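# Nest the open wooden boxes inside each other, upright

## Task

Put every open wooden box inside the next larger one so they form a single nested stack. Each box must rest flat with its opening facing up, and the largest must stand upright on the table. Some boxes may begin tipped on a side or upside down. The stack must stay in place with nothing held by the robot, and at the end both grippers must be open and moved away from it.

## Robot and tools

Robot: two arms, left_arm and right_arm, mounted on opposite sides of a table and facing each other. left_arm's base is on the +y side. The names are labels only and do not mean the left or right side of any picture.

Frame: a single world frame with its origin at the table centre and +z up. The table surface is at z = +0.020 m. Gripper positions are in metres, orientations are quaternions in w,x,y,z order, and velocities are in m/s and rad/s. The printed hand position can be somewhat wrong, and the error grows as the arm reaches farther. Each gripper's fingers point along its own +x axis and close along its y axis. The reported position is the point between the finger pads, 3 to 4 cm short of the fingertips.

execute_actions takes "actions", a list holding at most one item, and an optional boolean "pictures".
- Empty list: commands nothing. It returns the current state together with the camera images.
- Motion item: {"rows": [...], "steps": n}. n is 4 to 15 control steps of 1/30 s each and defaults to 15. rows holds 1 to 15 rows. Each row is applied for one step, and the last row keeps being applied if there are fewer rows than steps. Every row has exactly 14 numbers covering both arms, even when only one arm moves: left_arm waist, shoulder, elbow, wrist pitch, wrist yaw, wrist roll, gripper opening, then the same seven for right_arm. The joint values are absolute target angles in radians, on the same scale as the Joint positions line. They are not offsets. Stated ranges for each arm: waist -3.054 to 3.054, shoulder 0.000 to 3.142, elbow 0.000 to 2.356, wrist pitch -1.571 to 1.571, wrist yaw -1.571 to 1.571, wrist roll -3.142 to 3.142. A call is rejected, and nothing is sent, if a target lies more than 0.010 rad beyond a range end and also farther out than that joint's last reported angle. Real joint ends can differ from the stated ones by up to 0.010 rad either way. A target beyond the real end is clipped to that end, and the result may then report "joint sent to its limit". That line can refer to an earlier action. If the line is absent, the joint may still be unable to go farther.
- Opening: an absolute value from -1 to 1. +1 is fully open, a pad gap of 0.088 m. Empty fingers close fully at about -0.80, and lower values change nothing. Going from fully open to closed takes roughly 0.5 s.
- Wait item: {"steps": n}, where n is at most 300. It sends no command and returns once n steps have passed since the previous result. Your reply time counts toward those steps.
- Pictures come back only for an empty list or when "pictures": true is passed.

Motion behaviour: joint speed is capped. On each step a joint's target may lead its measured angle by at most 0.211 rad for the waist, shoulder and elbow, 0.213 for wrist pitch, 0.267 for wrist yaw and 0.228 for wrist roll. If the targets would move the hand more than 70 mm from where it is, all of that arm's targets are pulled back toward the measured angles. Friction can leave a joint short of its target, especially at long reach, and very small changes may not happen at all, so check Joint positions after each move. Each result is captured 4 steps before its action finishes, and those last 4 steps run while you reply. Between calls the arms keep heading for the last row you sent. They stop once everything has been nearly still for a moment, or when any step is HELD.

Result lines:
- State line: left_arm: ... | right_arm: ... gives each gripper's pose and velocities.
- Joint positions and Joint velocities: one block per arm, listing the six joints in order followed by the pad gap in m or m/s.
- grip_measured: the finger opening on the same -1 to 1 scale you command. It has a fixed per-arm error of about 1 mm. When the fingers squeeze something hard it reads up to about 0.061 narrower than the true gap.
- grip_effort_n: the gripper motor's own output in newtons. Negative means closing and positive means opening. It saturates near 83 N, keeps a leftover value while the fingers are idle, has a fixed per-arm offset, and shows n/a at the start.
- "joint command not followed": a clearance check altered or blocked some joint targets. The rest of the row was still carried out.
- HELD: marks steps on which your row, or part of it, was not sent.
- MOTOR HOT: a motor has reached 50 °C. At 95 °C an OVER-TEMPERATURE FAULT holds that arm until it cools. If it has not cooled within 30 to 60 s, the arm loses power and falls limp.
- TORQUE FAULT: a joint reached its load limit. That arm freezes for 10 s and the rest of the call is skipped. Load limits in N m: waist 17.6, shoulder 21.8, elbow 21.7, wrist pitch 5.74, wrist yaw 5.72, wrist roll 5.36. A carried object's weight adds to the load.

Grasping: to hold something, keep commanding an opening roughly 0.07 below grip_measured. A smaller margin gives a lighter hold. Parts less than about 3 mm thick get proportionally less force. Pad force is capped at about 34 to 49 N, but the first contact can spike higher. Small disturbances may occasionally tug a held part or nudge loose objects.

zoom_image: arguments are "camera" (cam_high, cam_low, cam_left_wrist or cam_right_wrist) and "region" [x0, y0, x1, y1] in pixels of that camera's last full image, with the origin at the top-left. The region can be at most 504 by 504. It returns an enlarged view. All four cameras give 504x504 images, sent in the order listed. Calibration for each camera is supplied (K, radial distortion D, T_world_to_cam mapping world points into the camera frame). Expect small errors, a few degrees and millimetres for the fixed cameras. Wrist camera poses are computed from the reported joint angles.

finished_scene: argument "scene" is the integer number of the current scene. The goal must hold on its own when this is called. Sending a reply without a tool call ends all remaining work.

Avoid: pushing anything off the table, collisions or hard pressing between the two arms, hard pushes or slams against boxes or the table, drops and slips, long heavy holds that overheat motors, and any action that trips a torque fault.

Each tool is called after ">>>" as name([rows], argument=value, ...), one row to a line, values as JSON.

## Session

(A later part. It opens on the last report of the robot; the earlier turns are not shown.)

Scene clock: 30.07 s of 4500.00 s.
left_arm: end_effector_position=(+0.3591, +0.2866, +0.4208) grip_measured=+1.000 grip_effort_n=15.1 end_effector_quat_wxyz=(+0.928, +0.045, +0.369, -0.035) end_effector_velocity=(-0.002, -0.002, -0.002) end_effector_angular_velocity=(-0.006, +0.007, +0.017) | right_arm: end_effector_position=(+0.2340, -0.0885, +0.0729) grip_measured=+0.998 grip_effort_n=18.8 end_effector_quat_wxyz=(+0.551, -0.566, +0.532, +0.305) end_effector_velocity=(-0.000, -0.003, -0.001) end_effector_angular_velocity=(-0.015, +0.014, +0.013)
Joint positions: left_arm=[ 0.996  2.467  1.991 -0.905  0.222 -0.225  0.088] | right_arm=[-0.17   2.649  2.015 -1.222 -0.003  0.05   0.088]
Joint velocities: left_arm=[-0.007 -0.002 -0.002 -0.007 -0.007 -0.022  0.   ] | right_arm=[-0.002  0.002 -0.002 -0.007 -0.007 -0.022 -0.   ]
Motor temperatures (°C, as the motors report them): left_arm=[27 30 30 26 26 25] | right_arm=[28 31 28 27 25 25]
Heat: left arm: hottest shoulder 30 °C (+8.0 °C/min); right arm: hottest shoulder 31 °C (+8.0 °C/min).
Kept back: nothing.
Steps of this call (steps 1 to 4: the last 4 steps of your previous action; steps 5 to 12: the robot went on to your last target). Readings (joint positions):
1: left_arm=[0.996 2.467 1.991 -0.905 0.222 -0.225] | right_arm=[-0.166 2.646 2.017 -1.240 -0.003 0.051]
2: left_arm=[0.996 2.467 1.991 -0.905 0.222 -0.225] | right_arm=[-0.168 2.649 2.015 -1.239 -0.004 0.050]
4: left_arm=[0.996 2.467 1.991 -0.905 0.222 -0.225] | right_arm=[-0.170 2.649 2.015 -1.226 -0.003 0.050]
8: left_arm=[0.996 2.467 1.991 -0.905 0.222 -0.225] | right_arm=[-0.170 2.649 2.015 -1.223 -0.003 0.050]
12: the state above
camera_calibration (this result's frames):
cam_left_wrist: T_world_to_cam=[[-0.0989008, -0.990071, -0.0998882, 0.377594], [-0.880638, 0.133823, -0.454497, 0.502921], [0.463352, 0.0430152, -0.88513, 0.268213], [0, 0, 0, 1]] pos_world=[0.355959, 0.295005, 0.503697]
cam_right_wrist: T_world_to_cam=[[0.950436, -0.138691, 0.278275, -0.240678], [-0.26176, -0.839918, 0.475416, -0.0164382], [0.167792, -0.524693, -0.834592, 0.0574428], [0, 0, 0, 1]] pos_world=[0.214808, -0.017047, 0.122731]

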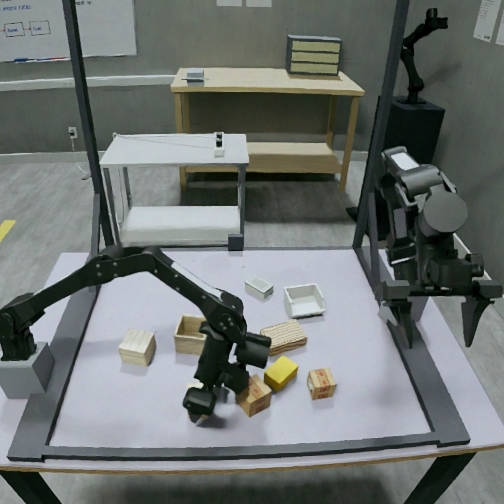

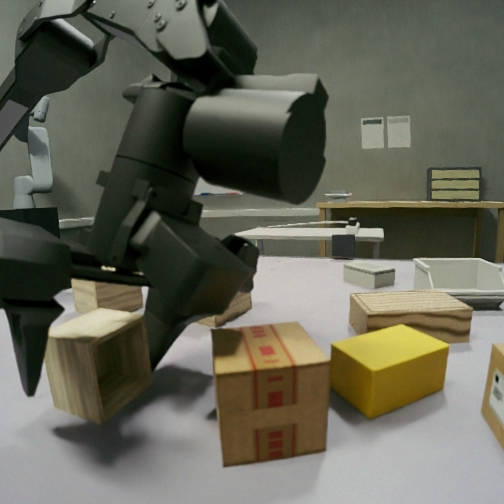

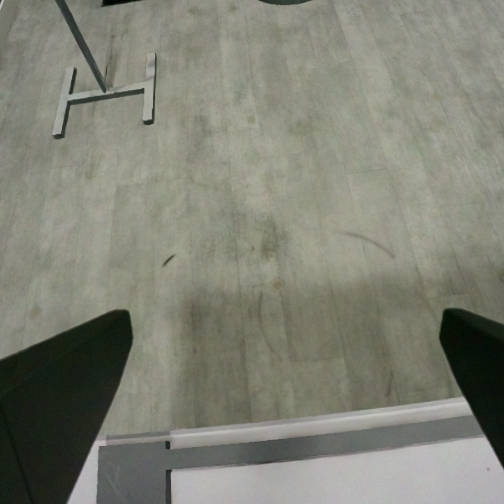

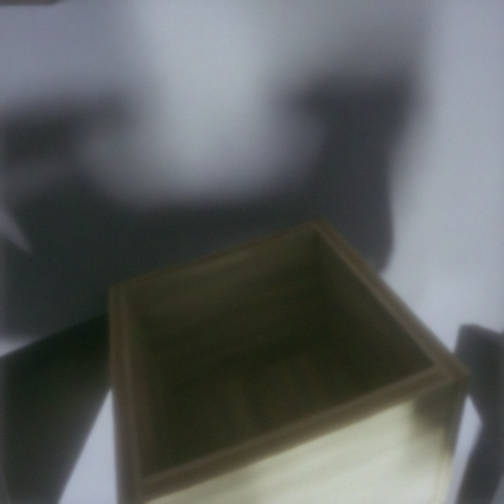

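Stalled against it (box tilted a bit); close now.

>>> execute_actions([
  {"rows":[[1.0,2.467,1.991,-0.905,0.223,-0.225,1,-0.17,2.645,2.015,-1.222,0,0.05,0.3]],"steps":15},
])

>>> execute_actions([
  {"steps":8},
], pictures=true)

Scene clock: 30.50 s of 4500.00 s.
left_arm: end_effector_position=(+0.3591, +0.2866, +0.4208) grip_measured=+1.000 grip_effort_n=15.1 end_effector_quat_wxyz=(+0.928, +0.045, +0.369, -0.035) end_effector_velocity=(-0.003, +0.001, -0.004) end_effector_angular_velocity=(+0.015, +0.015, +0.023) | right_arm: end_effector_position=(+0.2341, -0.0885, +0.0733) grip_measured=+0.381 grip_effort_n=-83.5 end_effector_quat_wxyz=(+0.552, -0.566, +0.532, +0.305) end_effector_velocity=(+0.002, -0.008, +0.005) end_effector_angular_velocity=(-0.031, -0.001, -0.008)
Joint positions: left_arm=[ 0.996  2.467  1.991 -0.905  0.222 -0.225  0.088] | right_arm=[-0.17   2.649  2.015 -1.223 -0.003  0.05   0.058]
Joint velocities: left_arm=[-0.007 -0.002 -0.002 -0.022 -0.022 -0.007  0.   ] | right_arm=[-0.007 -0.007 -0.002 -0.037  0.007 -0.007 -0.   ]
Motor temperatures (°C, as the motors report them): left_arm=[28 30 30 26 26 25] | right_arm=[28 31 28 27 25 25]
Heat: left arm: hottest shoulder 30 °C (+7.9 °C/min); right arm: hottest shoulder 31 °C (+7.9 °C/min).
Steps of this call (steps 1 to 2: the robot went on to your last target; steps 3 to 13: the first 11 steps of this action). Readings (joint positions):
3: left_arm=[0.996 2.467 1.991 -0.905 0.222 -0.225] | right_arm=[-0.170 2.649 2.015 -1.222 -0.003 0.050]
4: left_arm=[0.996 2.467 1.991 -0.905 0.222 -0.225] | right_arm=[-0.170 2.649 2.015 -1.222 -0.003 0.050]
6: left_arm=[0.996 2.467 1.991 -0.905 0.222 -0.225] | right_arm=[-0.170 2.649 2.015 -1.222 -0.003 0.050]
10: left_arm=[0.996 2.467 1.991 -0.905 0.222 -0.225] | right_arm=[-0.170 2.649 2.015 -1.223 -0.003 0.050]
13: the state above

Scene clock: 30.77 s of 4500.00 s.
left_arm: end_effector_position=(+0.3591, +0.2866, +0.4208) grip_measured=+1.000 grip_effort_n=15.1 end_effector_quat_wxyz=(+0.928, +0.045, +0.369, -0.035) end_effector_velocity=(+0.000, +0.003, -0.003) end_effector_angular_velocity=(+0.022, +0.004, +0.013) | right_arm: end_effector_position=(+0.2341, -0.0885, +0.0733) grip_measured=+0.381 grip_effort_n=-83.5 end_effector_quat_wxyz=(+0.552, -0.566, +0.532, +0.305) end_effector_velocity=(-0.003, -0.005, +0.001) end_effector_angular_velocity=(-0.022, +0.012, +0.001)
Joint positions: left_arm=[ 0.996  2.467  1.991 -0.905  0.222 -0.225  0.088] | right_arm=[-0.17   2.649  2.015 -1.223 -0.003  0.05   0.058]
Joint velocities: left_arm=[-0.002  0.002 -0.002 -0.007 -0.022  0.007  0.   ] | right_arm=[ 0.002 -0.002 -0.002 -0.022 -0.007 -0.007 -0.   ]
Motor temperatures (°C, as the motors report them): left_arm=[28 30 30 26 26 25] | right_arm=[28 31 28 27 25 25]
Heat: left arm: hottest shoulder 30 °C (+7.8 °C/min); right arm: hottest shoulder 31 °C (+7.8 °C/min).
Kept back: nothing.
Steps of this call (steps 1 to 4: the last 4 steps of your previous action; steps 5 to 8: the robot went on to your last target). Readings (joint positions):
1: left_arm=[0.996 2.467 1.991 -0.905 0.222 -0.225] | right_arm=[-0.170 2.649 2.015 -1.223 -0.003 0.050]
2: left_arm=[0.996 2.467 1.991 -0.905 0.222 -0.225] | right_arm=[-0.170 2.649 2.015 -1.223 -0.003 0.050]
4: left_arm=[0.996 2.467 1.991 -0.905 0.222 -0.225] | right_arm=[-0.170 2.649 2.015 -1.223 -0.003 0.050]
8: the state above
camera_calibration (this result's frames):
cam_left_wrist: T_world_to_cam=[[-0.0989008, -0.990071, -0.0998882, 0.377594], [-0.880638, 0.133823, -0.454497, 0.502921], [0.463352, 0.0430152, -0.88513, 0.268213], [0, 0, 0, 1]] pos_world=[0.355959, 0.295005, 0.503697]
cam_right_wrist: T_world_to_cam=[[0.950297, -0.138968, 0.278611, -0.240909], [-0.262166, -0.839863, 0.475289, -0.0165388], [0.167945, -0.524708, -0.834552, 0.0576934], [0, 0, 0, 1]] pos_world=[0.21491, -0.017097, 0.123129]

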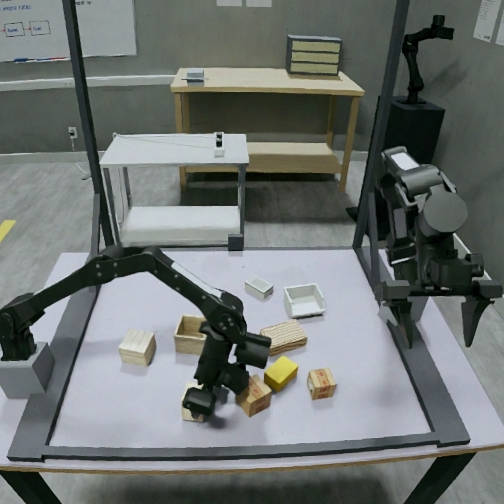

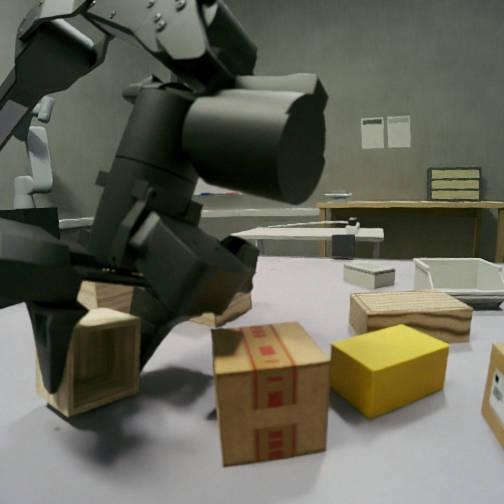

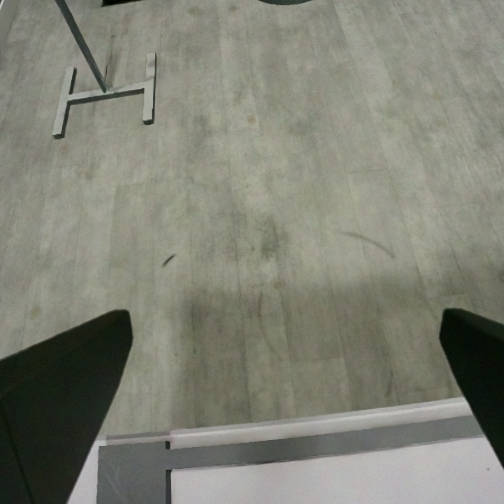

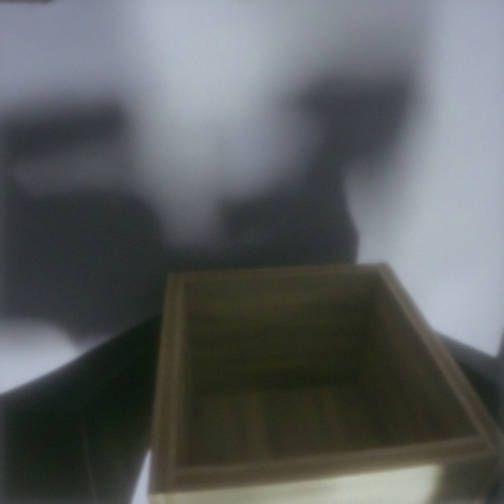

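>>> execute_actions([
  {"rows":[[1.0,2.467,1.991,-0.905,0.223,-0.225,1,-0.17,2.1,2.015,-1.222,0,0.05,0.3],[1.0,2.467,1.991,-0.905,0.223,-0.225,1,-0.17,2.1,2.015,-1.222,0,0.05,0.3],[1.0,2.467,1.991,-0.905,0.223,-0.225,1,-0.17,2.1,2.015,-1.222,0,0.05,0.3],[1.0,2.467,1.991,-0.905,0.223,-0.225,1,-0.17,2.1,2.015,-1.222,0,0.05,0.3],[1.0,2.467,1.991,-0.905,0.223,-0.225,1,-0.17,2.1,2.015,-1.222,0,0.05,0.3],[1.0,2.467,1.991,-0.905,0.223,-0.225,1,-0.17,2.1,2.015,-1.222,0,0.05,0.3],[1.0,2.467,1.991,-0.905,0.223,-0.225,1,-0.17,2.1,2.015,-1.222,0,0.05,0.3],[1.0,2.467,1.991,-0.905,0.223,-0.225,1,-0.17,2.1,2.015,-1.222,0,0.05,0.3],[1.0,2.467,1.991,-0.905,0.223,-0.225,1,-0.17,2.0,0.56,1.4,0,0.05,0.3]],"steps":15},
])

>>> execute_actions([
  {"steps":60},
], pictures=true)

Scene clock: 31.43 s of 4500.00 s.
left_arm: end_effector_position=(+0.3591, +0.2866, +0.4208) grip_measured=+1.000 grip_effort_n=15.1 end_effector_quat_wxyz=(+0.928, +0.045, +0.369, -0.035) end_effector_velocity=(-0.000, +0.001, -0.003) end_effector_angular_velocity=(+0.013, +0.009, +0.003) | right_arm: end_effector_position=(+0.2010, -0.0498, +0.1974) grip_measured=+0.381 grip_effort_n=-83.5 end_effector_quat_wxyz=(+0.640, -0.492, +0.421, +0.413) end_effector_velocity=(-0.101, +0.035, +0.329) end_effector_angular_velocity=(+1.463, -0.161, +0.475)
Joint positions: left_arm=[ 0.996  2.467  1.991 -0.905  0.222 -0.225  0.088] | right_arm=[-0.17   2.284  1.901 -1.085 -0.003  0.05   0.058]
Joint velocities: left_arm=[-0.002  0.002 -0.002 -0.007 -0.007  0.007  0.   ] | right_arm=[-0.002 -1.516 -1.326  1.355 -0.037 -0.022 -0.   ]
Motor temperatures (°C, as the motors report them): left_arm=[28 30 30 26 26 25] | right_arm=[28 31 28 27 25 25]
Heat: left arm: hottest shoulder 30 °C (+7.6 °C/min); right arm: hottest shoulder 31 °C (+7.6 °C/min).
Steps of this call (steps 1 to 9: the robot went on to your last target; steps 10 to 20: the first 11 steps of this action). Readings (joint positions):
10: left_arm=[0.996 2.467 1.991 -0.905 0.222 -0.225] | right_arm=[-0.170 2.635 2.015 -1.221 -0.003 0.050]
11: left_arm=[0.996 2.467 1.991 -0.905 0.222 -0.225] | right_arm=[-0.170 2.621 2.011 -1.222 -0.003 0.050]
13: left_arm=[0.996 2.467 1.991 -0.905 0.222 -0.225] | right_arm=[-0.170 2.574 2.008 -1.223 -0.003 0.050]
17: left_arm=[0.996 2.467 1.991 -0.905 0.222 -0.225] | right_arm=[-0.170 2.432 2.008 -1.222 -0.003 0.050]
20: the state above

Scene clock: 33.43 s of 4500.00 s.
left_arm: end_effector_position=(+0.3591, +0.2866, +0.4208) grip_measured=+1.000 grip_effort_n=15.6 end_effector_quat_wxyz=(+0.928, +0.045, +0.369, -0.035) end_effector_velocity=(-0.003, +0.003, -0.007) end_effector_angular_velocity=(+0.004, +0.028, +0.020) | right_arm: end_effector_position=(+0.1843, -0.0739, +0.2475) grip_measured=+0.381 grip_effort_n=-83.5 end_effector_quat_wxyz=(+0.747, -0.085, -0.088, +0.654) end_effector_velocity=(-0.005, -0.001, +0.007) end_effector_angular_velocity=(+0.033, -0.012, +0.031)
Joint positions: left_arm=[ 0.996  2.467  1.991 -0.905  0.222 -0.225  0.088] | right_arm=[-0.173  1.995  0.569  1.394  0.     0.052  0.058]
Joint velocities: left_arm=[-0.002  0.002 -0.007 -0.022 -0.007 -0.007  0.   ] | right_arm=[-0.002  0.002 -0.007  0.051 -0.022 -0.007 -0.   ]
Motor temperatures (°C, as the motors report them): left_arm=[28 30 30 26 26 25] | right_arm=[28 31 28 27 25 25]
Heat: left arm: hottest shoulder 30 °C (+7.2 °C/min); right arm: hottest shoulder 31 °C (+7.2 °C/min).
Kept back: nothing.
Steps of this call (steps 1 to 4: the last 4 steps of your previous action; steps 5 to 60: the robot went on to your last target). Readings (joint positions):
1: left_arm=[0.996 2.467 1.991 -0.905 0.222 -0.225] | right_arm=[-0.170 2.234 1.856 -1.037 -0.003 0.050]
2: left_arm=[0.996 2.467 1.991 -0.905 0.222 -0.225] | right_arm=[-0.170 2.186 1.811 -0.987 -0.003 0.050]
4: left_arm=[0.996 2.467 1.991 -0.905 0.222 -0.225] | right_arm=[-0.170 2.102 1.721 -0.889 -0.003 0.050]
8: left_arm=[0.996 2.467 1.991 -0.905 0.222 -0.225] | right_arm=[-0.170 2.011 1.555 -0.685 -0.003 0.050]
60: the state above
camera_calibration (this result's frames):
cam_left_wrist: T_world_to_cam=[[-0.0989008, -0.990071, -0.0998882, 0.377594], [-0.880638, 0.133823, -0.454497, 0.502921], [0.463352, 0.0430152, -0.88513, 0.268213], [0, 0, 0, 1]] pos_world=[0.355959, 0.295005, 0.503697]
cam_right_wrist: T_world_to_cam=[[0.952478, -0.11593, 0.281683, -0.23957], [0.237047, -0.298646, -0.924456, 0.194358], [0.191296, 0.947297, -0.256973, 0.180655], [0, 0, 0, 1]] pos_world=[0.147555, -0.140863, 0.293582]

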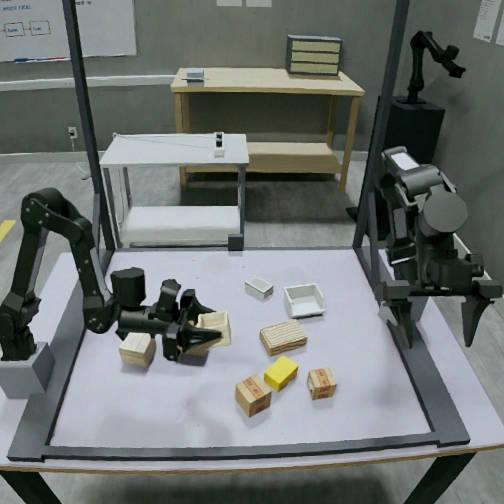

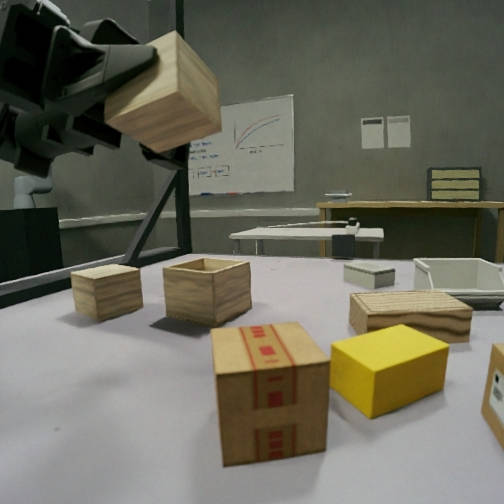

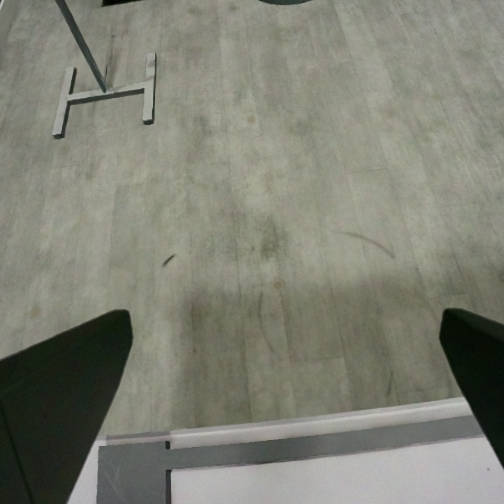

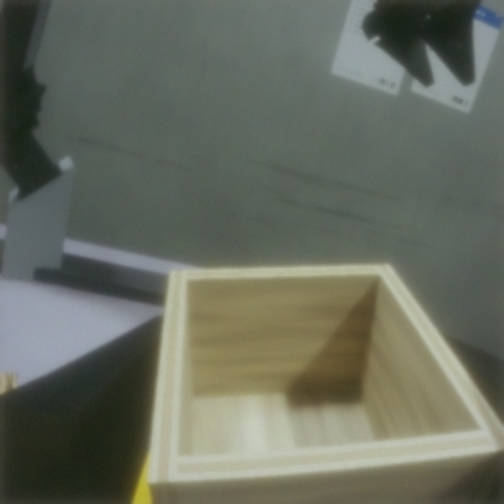

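>>> execute_actions([
  {"rows":[[1.0,2.467,1.991,-0.905,0.223,-0.225,1,-0.17,2.47,0.556,1.55,0,0.05,0.3]],"steps":15},
])

>>> execute_actions([
  {"steps":20},
], pictures=true)

Scene clock: 33.93 s of 4500.00 s.
left_arm: end_effector_position=(+0.3591, +0.2866, +0.4208) grip_measured=+1.000 grip_effort_n=15.6 end_effector_quat_wxyz=(+0.928, +0.045, +0.369, -0.035) end_effector_velocity=(-0.002, +0.000, -0.001) end_effector_angular_velocity=(+0.002, +0.005, +0.011) | right_arm: end_effector_position=(+0.2235, -0.0991, +0.1095) grip_measured=+0.381 grip_effort_n=-83.5 end_effector_quat_wxyz=(+0.756, -0.176, +0.018, +0.630) end_effector_velocity=(+0.061, -0.113, -0.257) end_effector_angular_velocity=(-0.675, +0.091, -0.186)
Joint positions: left_arm=[ 0.996  2.467  1.991 -0.905  0.222 -0.225  0.088] | right_arm=[-0.173  2.409  0.561  1.532  0.     0.052  0.058]
Joint velocities: left_arm=[-0.002 -0.002 -0.002 -0.007 -0.007 -0.007  0.   ] | right_arm=[-0.002  0.623 -0.09   0.007 -0.022 -0.007 -0.   ]
Motor temperatures (°C, as the motors report them): left_arm=[28 30 30 26 26 25] | right_arm=[28 31 28 27 25 25]
Heat: left arm: hottest shoulder 30 °C (+7.1 °C/min); right arm: hottest shoulder 31 °C (+7.1 °C/min).
Steps of this call (steps 1 to 4: the robot went on to your last target; steps 5 to 15: the first 11 steps of this action). Readings (joint positions):
5: left_arm=[0.996 2.467 1.991 -0.905 0.222 -0.225] | right_arm=[-0.173 2.015 0.569 1.422 0.000 0.052]
6: left_arm=[0.996 2.467 1.991 -0.905 0.222 -0.225] | right_arm=[-0.173 2.053 0.572 1.479 0.000 0.052]
8: left_arm=[0.996 2.467 1.991 -0.905 0.222 -0.225] | right_arm=[-0.173 2.136 0.573 1.497 0.000 0.052]
12: left_arm=[0.996 2.467 1.991 -0.905 0.222 -0.225] | right_arm=[-0.173 2.315 0.565 1.528 0.000 0.052]
15: the state above

Scene clock: 34.60 s of 4500.00 s.
left_arm: end_effector_position=(+0.3591, +0.2866, +0.4208) grip_measured=+1.000 grip_effort_n=15.1 end_effector_quat_wxyz=(+0.928, +0.045, +0.369, -0.035) end_effector_velocity=(-0.002, -0.002, +0.000) end_effector_angular_velocity=(+0.002, +0.005, -0.011) | right_arm: end_effector_position=(+0.2275, -0.1064, +0.0930) grip_measured=+0.381 grip_effort_n=-83.5 end_effector_quat_wxyz=(+0.756, -0.188, +0.032, +0.626) end_effector_velocity=(+0.002, -0.001, -0.000) end_effector_angular_velocity=(-0.006, -0.008, -0.009)
Joint positions: left_arm=[ 0.996  2.467  1.991 -0.905  0.222 -0.225  0.088] | right_arm=[-0.173  2.458  0.557  1.548  0.     0.052  0.058]
Joint velocities: left_arm=[-0.002 -0.002  0.002 -0.007  0.007  0.007  0.   ] | right_arm=[-0.002 -0.002 -0.002 -0.007  0.007 -0.007  0.   ]
Motor temperatures (°C, as the motors report them): left_arm=[28 30 30 26 26 25] | right_arm=[28 31 28 28 25 25]
Heat: left arm: hottest shoulder 30 °C (+6.9 °C/min); right arm: hottest shoulder 31 °C (+6.9 °C/min).
Kept back: nothing.
Steps of this call (steps 1 to 4: the last 4 steps of your previous action; steps 5 to 20: the robot went on to your last target). Readings (joint positions):
1: left_arm=[0.996 2.467 1.991 -0.905 0.222 -0.225] | right_arm=[-0.173 2.426 0.558 1.534 0.000 0.052]
2: left_arm=[0.996 2.467 1.991 -0.905 0.222 -0.225] | right_arm=[-0.173 2.437 0.557 1.537 0.000 0.052]
4: left_arm=[0.996 2.467 1.991 -0.905 0.222 -0.225] | right_arm=[-0.173 2.447 0.557 1.544 0.000 0.052]
8: left_arm=[0.996 2.467 1.991 -0.905 0.222 -0.225] | right_arm=[-0.173 2.453 0.557 1.547 0.000 0.052]
20: the state above
camera_calibration (this result's frames):
cam_left_wrist: T_world_to_cam=[[-0.0989008, -0.990071, -0.0998882, 0.377594], [-0.880638, 0.133823, -0.454497, 0.502921], [0.463352, 0.0430152, -0.88513, 0.268213], [0, 0, 0, 1]] pos_world=[0.355959, 0.295005, 0.503697]
cam_right_wrist: T_world_to_cam=[[0.953, -0.120129, 0.278137, -0.241187], [0.159244, -0.582385, -0.797163, 0.00717341], [0.257746, 0.803988, -0.535883, 0.159007], [0, 0, 0, 1]] pos_world=[0.187726, -0.152636, 0.158011]

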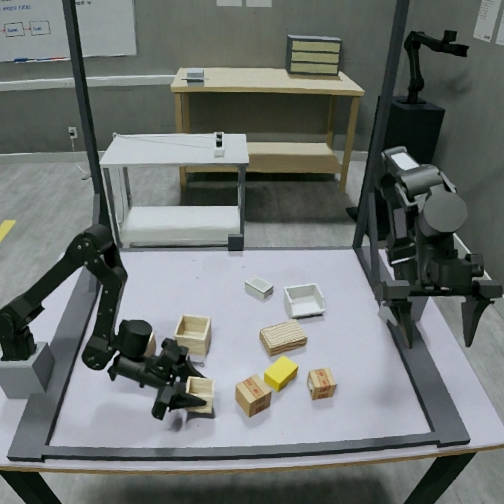

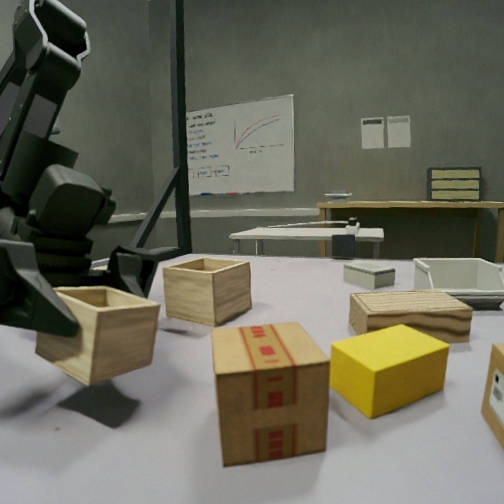

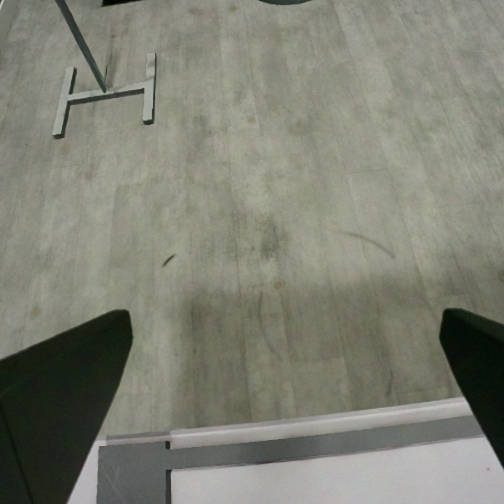

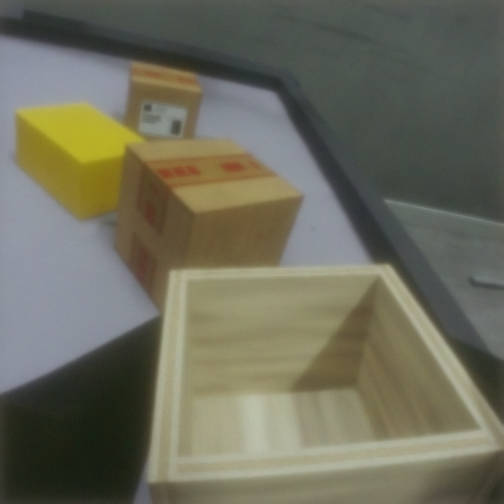

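Slightly lower, then release.

>>> execute_actions([
  {"rows":[[1.0,2.467,1.991,-0.905,0.223,-0.225,1,-0.17,2.5,0.556,1.55,0,0.05,0.3],[1.0,2.467,1.991,-0.905,0.223,-0.225,1,-0.17,2.5,0.556,1.55,0,0.05,0.3],[1.0,2.467,1.991,-0.905,0.223,-0.225,1,-0.17,2.5,0.556,1.55,0,0.05,0.3],[1.0,2.467,1.991,-0.905,0.223,-0.225,1,-0.17,2.5,0.556,1.55,0,0.05,0.3],[1.0,2.467,1.991,-0.905,0.223,-0.225,1,-0.17,2.5,0.556,1.55,0,0.05,0.3],[1.0,2.467,1.991,-0.905,0.223,-0.225,1,-0.17,2.5,0.556,1.55,0,0.05,0.3],[1.0,2.467,1.991,-0.905,0.223,-0.225,1,-0.17,2.5,0.556,1.55,0,0.05,0.3],[1.0,2.467,1.991,-0.905,0.223,-0.225,1,-0.17,2.5,0.556,1.55,0,0.05,1]],"steps":15},
])

>>> execute_actions([
  {"steps":12},
])

>>> execute_actions([
  {"rows":[[1.0,2.467,1.991,-0.905,0.223,-0.225,1,-0.17,1.9,0.7,0.8,0,0.05,1]],"steps":15},
])

>>> execute_actions([
  {"steps":15},
], pictures=true)

Scene clock: 35.27 s of 4500.00 s.
left_arm: end_effector_position=(+0.3591, +0.2866, +0.4208) grip_measured=+1.000 grip_effort_n=15.1 end_effector_quat_wxyz=(+0.928, +0.045, +0.369, -0.035) end_effector_velocity=(+0.001, +0.000, -0.001) end_effector_angular_velocity=(-0.022, +0.000, +0.011) | right_arm: end_effector_position=(+0.2302, -0.1109, +0.0825) grip_measured=+0.746 grip_effort_n=17.4 end_effector_quat_wxyz=(+0.756, -0.196, +0.042, +0.623) end_effector_velocity=(+0.002, -0.000, +0.001) end_effector_angular_velocity=(-0.008, -0.036, +0.002)
Joint positions: left_arm=[ 0.996  2.467  1.991 -0.905  0.222 -0.225  0.088] | right_arm=[-0.173  2.487  0.557  1.549  0.     0.052  0.076]
Joint velocities: left_arm=[ 0.002  0.002 -0.002  0.007  0.007 -0.022  0.   ] | right_arm=[-0.002 -0.007 -0.002 -0.007  0.007 -0.037  0.111]
Motor temperatures (°C, as the motors report them): left_arm=[28 31 30 26 26 25] | right_arm=[28 31 28 28 25 25]
Heat: left arm: hottest shoulder 31 °C (+8.5 °C/min); right arm: hottest shoulder 31 °C (+6.8 °C/min).
Steps of this call (steps 1 to 9: the robot went on to your last target; steps 10 to 20: the first 11 steps of this action). Readings (joint positions):
10: left_arm=[0.996 2.467 1.991 -0.905 0.222 -0.225] | right_arm=[-0.173 2.461 0.557 1.549 0.000 0.052]
11: left_arm=[0.996 2.467 1.991 -0.905 0.222 -0.225] | right_arm=[-0.173 2.466 0.557 1.552 0.000 0.052]
13: left_arm=[0.996 2.467 1.991 -0.905 0.222 -0.225] | right_arm=[-0.173 2.477 0.557 1.551 0.000 0.052]
17: left_arm=[0.996 2.467 1.991 -0.905 0.222 -0.225] | right_arm=[-0.173 2.487 0.557 1.549 0.000 0.052]
20: the state above

Scene clock: 35.67 s of 4500.00 s.
left_arm: end_effector_position=(+0.3591, +0.2866, +0.4208) grip_measured=+1.000 grip_effort_n=15.1 end_effector_quat_wxyz=(+0.928, +0.045, +0.369, -0.035) end_effector_velocity=(-0.004, -0.000, -0.000) end_effector_angular_velocity=(+0.025, +0.006, +0.009) | right_arm: end_effector_position=(+0.2302, -0.1109, +0.0824) grip_measured=+0.991 grip_effort_n=17.9 end_effector_quat_wxyz=(+0.756, -0.196, +0.042, +0.623) end_effector_velocity=(+0.000, -0.001, -0.002) end_effector_angular_velocity=(-0.022, -0.015, +0.006)
Joint positions: left_arm=[ 0.996  2.467  1.991 -0.905  0.222 -0.225  0.088] | right_arm=[-0.173  2.488  0.557  1.55   0.     0.052  0.088]
Joint velocities: left_arm=[-0.007 -0.007  0.002 -0.022 -0.022  0.007  0.   ] | right_arm=[-0.002 -0.007 -0.002 -0.022 -0.007 -0.022  0.003]
Motor temperatures (°C, as the motors report them): left_arm=[28 31 30 26 26 25] | right_arm=[28 31 28 28 25 25]
Heat: left arm: hottest shoulder 31 °C (+8.4 °C/min); right arm: hottest shoulder 31 °C (+6.7 °C/min).
Kept back: nothing.
Steps of this call (steps 1 to 4: the last 4 steps of your previous action; steps 5 to 12: the robot went on to your last target). Readings (joint positions):
1: left_arm=[0.996 2.467 1.991 -0.905 0.222 -0.225] | right_arm=[-0.173 2.487 0.557 1.550 0.000 0.052]
2: left_arm=[0.996 2.467 1.991 -0.905 0.222 -0.225] | right_arm=[-0.173 2.487 0.557 1.550 0.000 0.052]
4: left_arm=[0.996 2.467 1.991 -0.905 0.222 -0.225] | right_arm=[-0.173 2.488 0.557 1.550 0.000 0.052]
8: left_arm=[0.996 2.467 1.991 -0.905 0.222 -0.225] | right_arm=[-0.173 2.488 0.557 1.550 0.000 0.052]
12: the state above

Scene clock: 36.03 s of 4500.00 s.
left_arm: end_effector_position=(+0.3591, +0.2866, +0.4208) grip_measured=+1.000 grip_effort_n=15.1 end_effector_quat_wxyz=(+0.928, +0.045, +0.369, -0.035) end_effector_velocity=(-0.002, +0.000, -0.001) end_effector_angular_velocity=(+0.002, +0.005, +0.011) | right_arm: end_effector_position=(+0.2032, -0.0542, +0.1950) grip_measured=+0.997 grip_effort_n=18.4 end_effector_quat_wxyz=(+0.756, -0.169, +0.010, +0.632) end_effector_velocity=(-0.100, -0.001, +0.317) end_effector_angular_velocity=(+0.038, -0.007, +0.033)
Joint positions: left_arm=[ 0.996  2.467  1.991 -0.905  0.222 -0.225  0.088] | right_arm=[-0.173  2.05   0.691  1.063  0.     0.052  0.088]
Joint velocities: left_arm=[-0.002 -0.002 -0.002 -0.007 -0.007 -0.007  0.   ] | right_arm=[-0.002 -1.37   0.046 -1.37  -0.022 -0.007 -0.   ]
Motor temperatures (°C, as the motors report them): left_arm=[28 31 30 26 26 25] | right_arm=[28 31 28 28 25 25]
Heat: left arm: hottest shoulder 31 °C (+8.3 °C/min); right arm: hottest shoulder 31 °C (+6.7 °C/min).
Steps of this call (steps 1 to 11: the first 11 steps of this action). Readings (joint positions):
1: left_arm=[0.996 2.467 1.991 -0.905 0.222 -0.225] | right_arm=[-0.173 2.475 0.563 1.529 0.000 0.052]
2: left_arm=[0.996 2.467 1.991 -0.905 0.222 -0.225] | right_arm=[-0.173 2.450 0.577 1.469 0.000 0.052]
4: left_arm=[0.996 2.467 1.991 -0.905 0.222 -0.225] | right_arm=[-0.173 2.385 0.617 1.395 0.000 0.052]
8: left_arm=[0.996 2.467 1.991 -0.905 0.222 -0.225] | right_arm=[-0.173 2.196 0.679 1.208 0.000 0.052]
11: the state above

Scene clock: 36.53 s of 4500.00 s.
left_arm: end_effector_position=(+0.3591, +0.2866, +0.4208) grip_measured=+1.000 grip_effort_n=15.1 end_effector_quat_wxyz=(+0.928, +0.045, +0.369, -0.035) end_effector_velocity=(-0.002, -0.002, -0.002) end_effector_angular_velocity=(+0.026, +0.005, -0.013) | right_arm: end_effector_position=(+0.1985, -0.0632, +0.2064) grip_measured=+0.998 grip_effort_n=18.8 end_effector_quat_wxyz=(+0.756, -0.202, +0.049, +0.620) end_effector_velocity=(-0.001, -0.003, +0.001) end_effector_angular_velocity=(-0.022, -0.015, +0.006)
Joint positions: left_arm=[ 0.996  2.467  1.991 -0.905  0.222 -0.225  0.088] | right_arm=[-0.173  1.909  0.702  0.807  0.     0.052  0.088]
Joint velocities: left_arm=[-0.007 -0.002 -0.002 -0.007 -0.007  0.022  0.   ] | right_arm=[-0.002 -0.022 -0.002 -0.037 -0.007 -0.022  0.   ]
Motor temperatures (°C, as the motors report them): left_arm=[28 31 30 26 26 25] | right_arm=[28 31 28 28 25 25]
Heat: left arm: hottest shoulder 31 °C (+8.2 °C/min); right arm: hottest shoulder 31 °C (+6.6 °C/min).
Kept back: nothing.
Steps of this call (steps 1 to 4: the last 4 steps of your previous action; steps 5 to 15: the robot went on to your last target). Readings (joint positions):
1: left_arm=[0.996 2.467 1.991 -0.905 0.222 -0.225] | right_arm=[-0.173 2.009 0.693 1.017 0.000 0.052]
2: left_arm=[0.996 2.467 1.991 -0.905 0.222 -0.225] | right_arm=[-0.173 1.975 0.696 0.973 0.000 0.052]
4: left_arm=[0.996 2.467 1.991 -0.905 0.222 -0.225] | right_arm=[-0.173 1.934 0.702 0.899 0.000 0.052]
8: left_arm=[0.996 2.467 1.991 -0.905 0.222 -0.225] | right_arm=[-0.173 1.920 0.702 0.828 0.000 0.052]
15: the state above
camera_calibration (this result's frames):
cam_left_wrist: T_world_to_cam=[[-0.0989008, -0.990071, -0.0998882, 0.377594], [-0.880638, 0.133823, -0.454497, 0.502921], [0.463352, 0.0430152, -0.88513, 0.268213], [0, 0, 0, 1]] pos_world=[0.355959, 0.295005, 0.503697]
cam_right_wrist: T_world_to_cam=[[0.952947, -0.12068, 0.278079, -0.239849], [0.146721, -0.619112, -0.771475, 0.122266], [0.265264, 0.775975, -0.572274, 0.19684], [0, 0, 0, 1]] pos_world=[0.15841, -0.105992, 0.273669]

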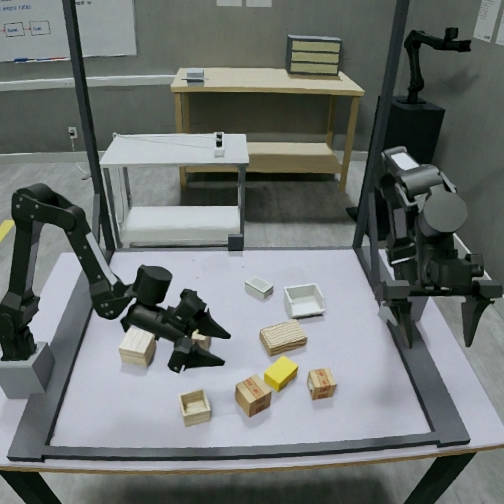

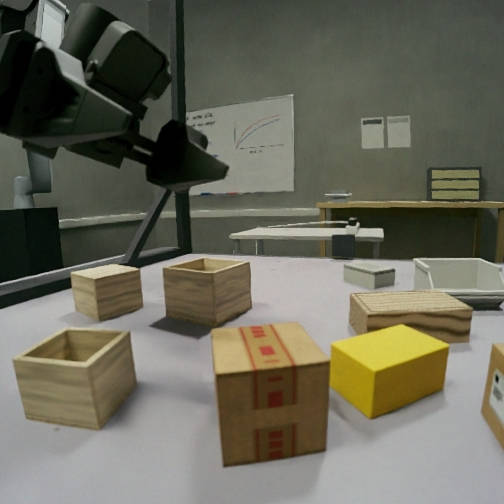

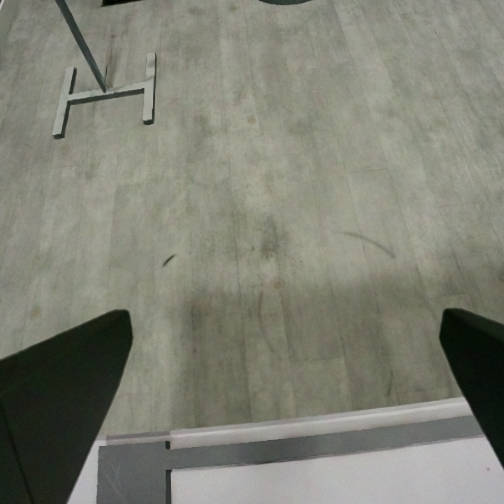

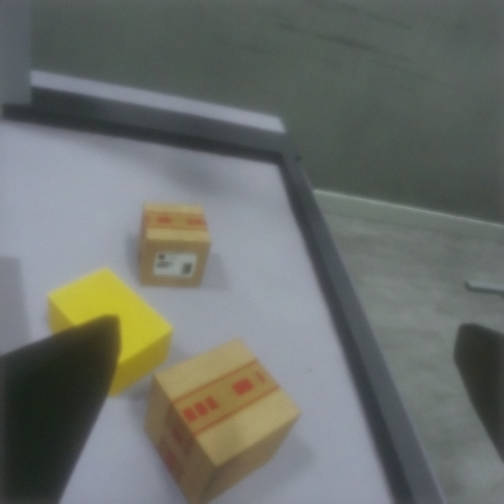

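>>> execute_actions([
  {"rows":[[1.0,2.467,1.991,-0.905,0.223,-0.225,1,0.278,1.56,1.02,-1.03,0,0.05,1]],"steps":15},
])

>>> execute_actions([
  {"steps":55},
], pictures=true)

Scene clock: 39.23 s of 4500.00 s.
left_arm: end_effector_position=(+0.3591, +0.2866, +0.4208) grip_measured=+1.000 grip_effort_n=15.1 end_effector_quat_wxyz=(+0.928, +0.045, +0.369, -0.035) end_effector_velocity=(-0.002, +0.000, -0.001) end_effector_angular_velocity=(+0.023, +0.004, -0.009) | right_arm: end_effector_position=(+0.0748, -0.0356, +0.2827) grip_measured=+0.998 grip_effort_n=18.4 end_effector_quat_wxyz=(+0.685, -0.181, -0.001, +0.706) end_effector_velocity=(-0.413, -0.014, +0.211) end_effector_angular_velocity=(+0.116, +0.012, +0.769)
Joint positions: left_arm=[ 0.996  2.467  1.991 -0.905  0.222 -0.225  0.088] | right_arm=[0.035 1.714 0.886 0.568 0.004 0.052 0.088]
Joint velocities: left_arm=[-0.002 -0.002 -0.002 -0.007 -0.007  0.022  0.   ] | right_arm=[ 0.691 -0.598  0.496 -0.755 -0.007 -0.007 -0.   ]
Motor temperatures (°C, as the motors report them): left_arm=[28 31 30 27 26 25] | right_arm=[28 32 29 28 25 25]
Heat: left arm: hottest shoulder 31 °C (+7.6 °C/min); right arm: hottest shoulder 32 °C (+7.6 °C/min).
Steps of this call (steps 1 to 15: the robot went on to your last target; steps 16 to 70: nothing new was sent; steps 71 to 81: the first 11 steps of this action). Readings (joint positions):
71: left_arm=[0.996 2.467 1.991 -0.905 0.222 -0.225] | right_arm=[-0.170 1.901 0.707 0.787 0.003 0.052]
72: left_arm=[0.996 2.467 1.991 -0.905 0.222 -0.225] | right_arm=[-0.157 1.889 0.718 0.753 0.004 0.052]
74: left_arm=[0.996 2.467 1.991 -0.905 0.222 -0.225] | right_arm=[-0.115 1.856 0.749 0.714 0.004 0.052]
78: left_arm=[0.996 2.467 1.991 -0.905 0.222 -0.225] | right_arm=[-0.029 1.775 0.832 0.635 0.004 0.052]
81: the state above

Scene clock: 41.07 s of 4500.00 s.
left_arm: end_effector_position=(+0.3591, +0.2866, +0.4208) grip_measured=+1.000 grip_effort_n=15.1 end_effector_quat_wxyz=(+0.928, +0.045, +0.369, -0.035) end_effector_velocity=(-0.002, +0.002, +0.002) end_effector_angular_velocity=(-0.002, -0.000, +0.013) | right_arm: end_effector_position=(+0.0632, -0.2674, +0.1746) grip_measured=+0.998 grip_effort_n=18.4 end_effector_quat_wxyz=(+0.490, -0.639, +0.358, +0.472) end_effector_velocity=(+0.003, -0.002, -0.000) end_effector_angular_velocity=(-0.015, -0.011, +0.016)
Joint positions: left_arm=[ 0.996  2.467  1.991 -0.905  0.222 -0.225  0.088] | right_arm=[ 0.274  1.565  1.014 -1.028  0.     0.052  0.088]
Joint velocities: left_arm=[ 0.002 -0.007 -0.002 -0.007 -0.007 -0.007  0.   ] | right_arm=[-0.002  0.002 -0.002 -0.007  0.007 -0.022 -0.   ]
Motor temperatures (°C, as the motors report them): left_arm=[28 31 30 27 26 25] | right_arm=[28 32 29 28 25 25]
Heat: left arm: hottest shoulder 31 °C (+7.3 °C/min); right arm: hottest shoulder 32 °C (+7.3 °C/min).
Kept back: nothing.
Steps of this call (steps 1 to 4: the last 4 steps of your previous action; steps 5 to 55: the robot went on to your last target). Readings (joint positions):
1: left_arm=[0.996 2.467 1.991 -0.905 0.222 -0.225] | right_arm=[0.060 1.695 0.903 0.542 0.004 0.052]
2: left_arm=[0.996 2.467 1.991 -0.905 0.222 -0.225] | right_arm=[0.086 1.677 0.919 0.514 0.004 0.052]
4: left_arm=[0.996 2.467 1.991 -0.905 0.222 -0.225] | right_arm=[0.145 1.641 0.950 0.444 0.004 0.052]
8: left_arm=[0.996 2.467 1.991 -0.905 0.222 -0.225] | right_arm=[0.250 1.582 1.000 0.257 0.000 0.052]
55: the state above
camera_calibration (this result's frames):
cam_left_wrist: T_world_to_cam=[[-0.0989008, -0.990071, -0.0998882, 0.377594], [-0.880638, 0.133823, -0.454497, 0.502921], [0.463352, 0.0430152, -0.88513, 0.268213], [0, 0, 0, 1]] pos_world=[0.355959, 0.295005, 0.503697]
cam_right_wrist: T_world_to_cam=[[0.913046, 0.302783, 0.273256, -0.0101301], [0.197155, -0.91416, 0.354176, -0.287469], [0.357038, -0.269506, -0.894366, 0.143774], [0, 0, 0, 1]] pos_world=[0.0145924, -0.220978, 0.23317]

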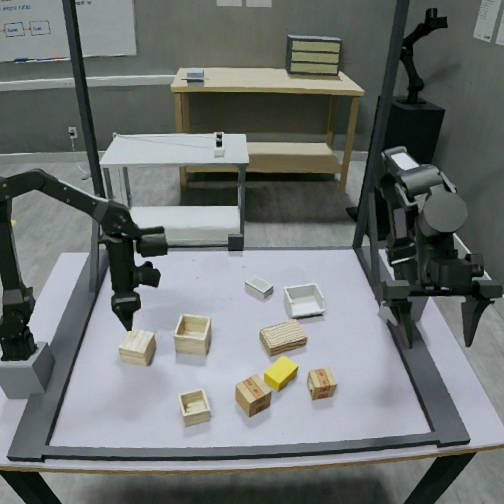

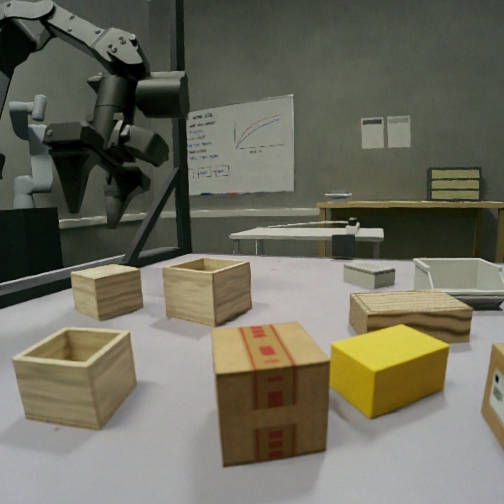

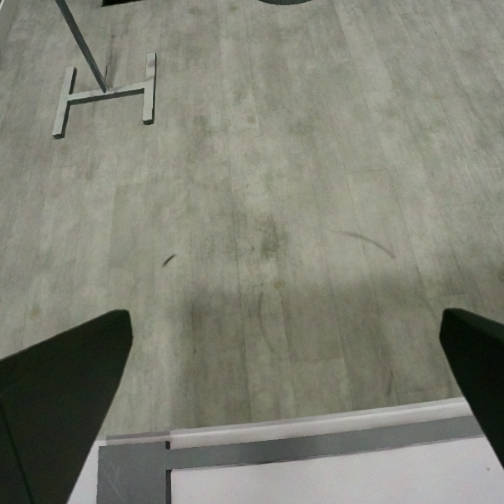

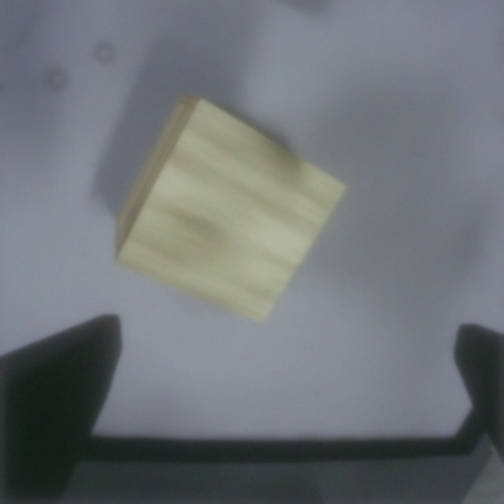

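>>> execute_actions([
  {"rows":[[1.0,2.467,1.991,-0.905,0.223,-0.225,1,0.396,1.98,1.295,-1.215,0,0.59,1]],"steps":15},
])

>>> execute_actions([
  {"steps":20},
], pictures=true)

Scene clock: 41.73 s of 4500.00 s.
left_arm: end_effector_position=(+0.3591, +0.2866, +0.4208) grip_measured=+1.000 grip_effort_n=15.6 end_effector_quat_wxyz=(+0.928, +0.045, +0.369, -0.035) end_effector_velocity=(-0.003, -0.000, +0.001) end_effector_angular_velocity=(-0.022, +0.005, +0.013) | right_arm: end_effector_position=(+0.0394, -0.2579, +0.1289) grip_measured=+0.998 grip_effort_n=18.4 end_effector_quat_wxyz=(+0.566, -0.619, +0.467, +0.279) end_effector_velocity=(+0.036, -0.032, -0.079) end_effector_angular_velocity=(-0.145, -0.281, -0.558)
Joint positions: left_arm=[ 0.996  2.467  1.991 -0.905  0.222 -0.225  0.088] | right_arm=[ 0.39   1.944  1.27  -1.206  0.003  0.531  0.088]
Joint velocities: left_arm=[ 0.002 -0.007 -0.002 -0.007  0.007 -0.022  0.   ] | right_arm=[ 0.002  0.344 -0.002 -0.051 -0.022  0.505 -0.   ]
Motor temperatures (°C, as the motors report them): left_arm=[28 31 30 27 26 25] | right_arm=[28 32 29 28 25 25]
Heat: left arm: hottest shoulder 31 °C (+7.2 °C/min); right arm: hottest shoulder 32 °C (+7.2 °C/min).
Steps of this call (steps 1 to 9: the robot went on to your last target; steps 10 to 20: the first 11 steps of this action). Readings (joint positions):
10: left_arm=[0.996 2.467 1.991 -0.905 0.222 -0.225] | right_arm=[0.280 1.584 1.032 -1.059 0.003 0.084]
11: left_arm=[0.996 2.467 1.991 -0.905 0.222 -0.225] | right_arm=[0.302 1.624 1.080 -1.118 0.003 0.140]
13: left_arm=[0.996 2.467 1.991 -0.905 0.222 -0.225] | right_arm=[0.349 1.720 1.173 -1.143 0.003 0.244]
17: left_arm=[0.996 2.467 1.991 -0.905 0.222 -0.225] | right_arm=[0.387 1.881 1.267 -1.187 0.003 0.448]
20: the state above

Scene clock: 42.40 s of 4500.00 s.
left_arm: end_effector_position=(+0.3591, +0.2866, +0.4208) grip_measured=+1.000 grip_effort_n=15.6 end_effector_quat_wxyz=(+0.928, +0.045, +0.369, -0.035) end_effector_velocity=(+0.001, +0.002, +0.002) end_effector_angular_velocity=(-0.003, -0.010, +0.009) | right_arm: end_effector_position=(+0.0385, -0.2559, +0.1258) grip_measured=+0.998 grip_effort_n=17.9 end_effector_quat_wxyz=(+0.581, -0.607, +0.475, +0.261) end_effector_velocity=(+0.000, -0.002, +0.001) end_effector_angular_velocity=(-0.011, +0.005, -0.001)
Joint positions: left_arm=[ 0.996  2.467  1.991 -0.905  0.222 -0.225  0.088] | right_arm=[ 0.392  1.967  1.287 -1.213  0.003  0.587  0.088]
Joint velocities: left_arm=[ 0.002 -0.002 -0.002  0.007 -0.007 -0.007  0.   ] | right_arm=[-0.002 -0.002 -0.002 -0.007 -0.007 -0.007 -0.   ]
Motor temperatures (°C, as the motors report them): left_arm=[28 31 30 27 26 25] | right_arm=[28 32 29 28 25 25]
Heat: left arm: hottest shoulder 31 °C (+7.1 °C/min); right arm: hottest shoulder 32 °C (+7.1 °C/min).
Kept back: nothing.
Steps of this call (steps 1 to 4: the last 4 steps of your previous action; steps 5 to 20: the robot went on to your last target). Readings (joint positions):
1: left_arm=[0.996 2.467 1.991 -0.905 0.222 -0.225] | right_arm=[0.390 1.953 1.270 -1.207 0.003 0.545]
2: left_arm=[0.996 2.467 1.991 -0.905 0.222 -0.225] | right_arm=[0.390 1.957 1.273 -1.209 0.003 0.556]
4: left_arm=[0.996 2.467 1.991 -0.905 0.222 -0.225] | right_arm=[0.391 1.961 1.279 -1.211 0.003 0.570]
8: left_arm=[0.996 2.467 1.991 -0.905 0.222 -0.225] | right_arm=[0.392 1.963 1.287 -1.212 0.003 0.582]
20: the state above
camera_calibration (this result's frames):
cam_left_wrist: T_world_to_cam=[[-0.0989008, -0.990071, -0.0998882, 0.377594], [-0.880638, 0.133823, -0.454497, 0.502921], [0.463352, 0.0430152, -0.88513, 0.268213], [0, 0, 0, 1]] pos_world=[0.355959, 0.295005, 0.503697]
cam_right_wrist: T_world_to_cam=[[0.894815, -0.0910048, 0.437064, -0.098447], [-0.303983, -0.841192, 0.447202, -0.228505], [0.326957, -0.533023, -0.780375, 0.0314191], [0, 0, 0, 1]] pos_world=[0.00835741, -0.184429, 0.169734]

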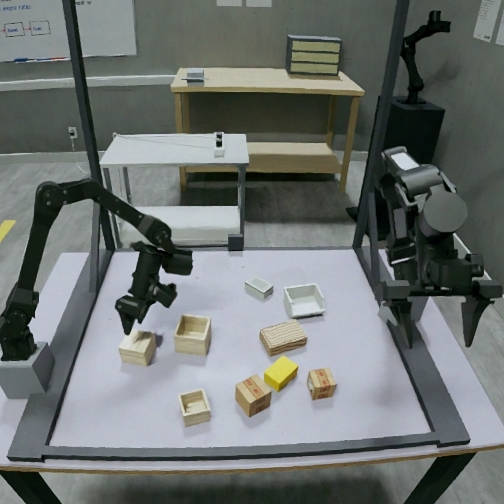

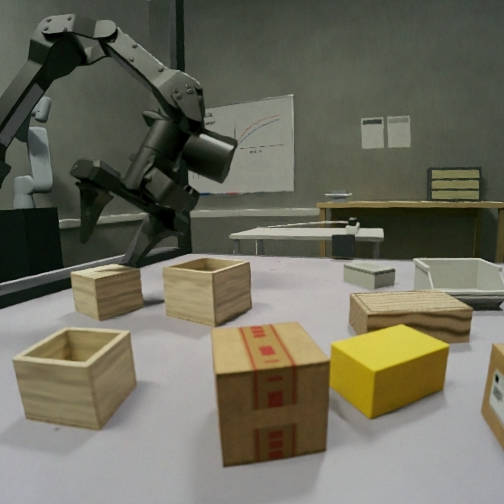

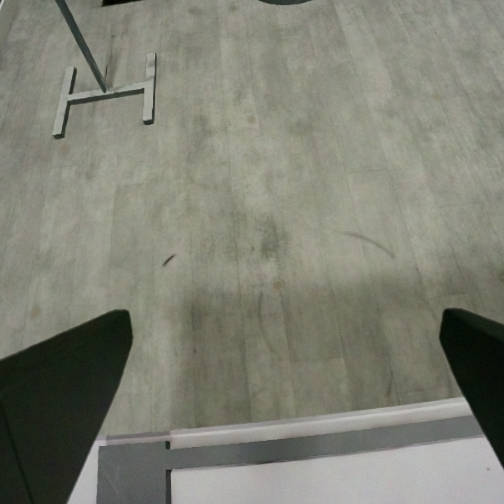

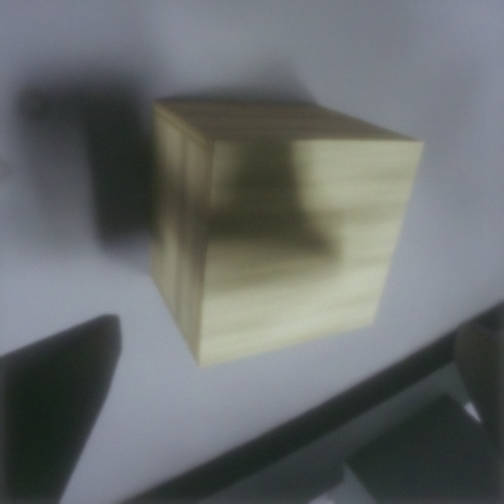

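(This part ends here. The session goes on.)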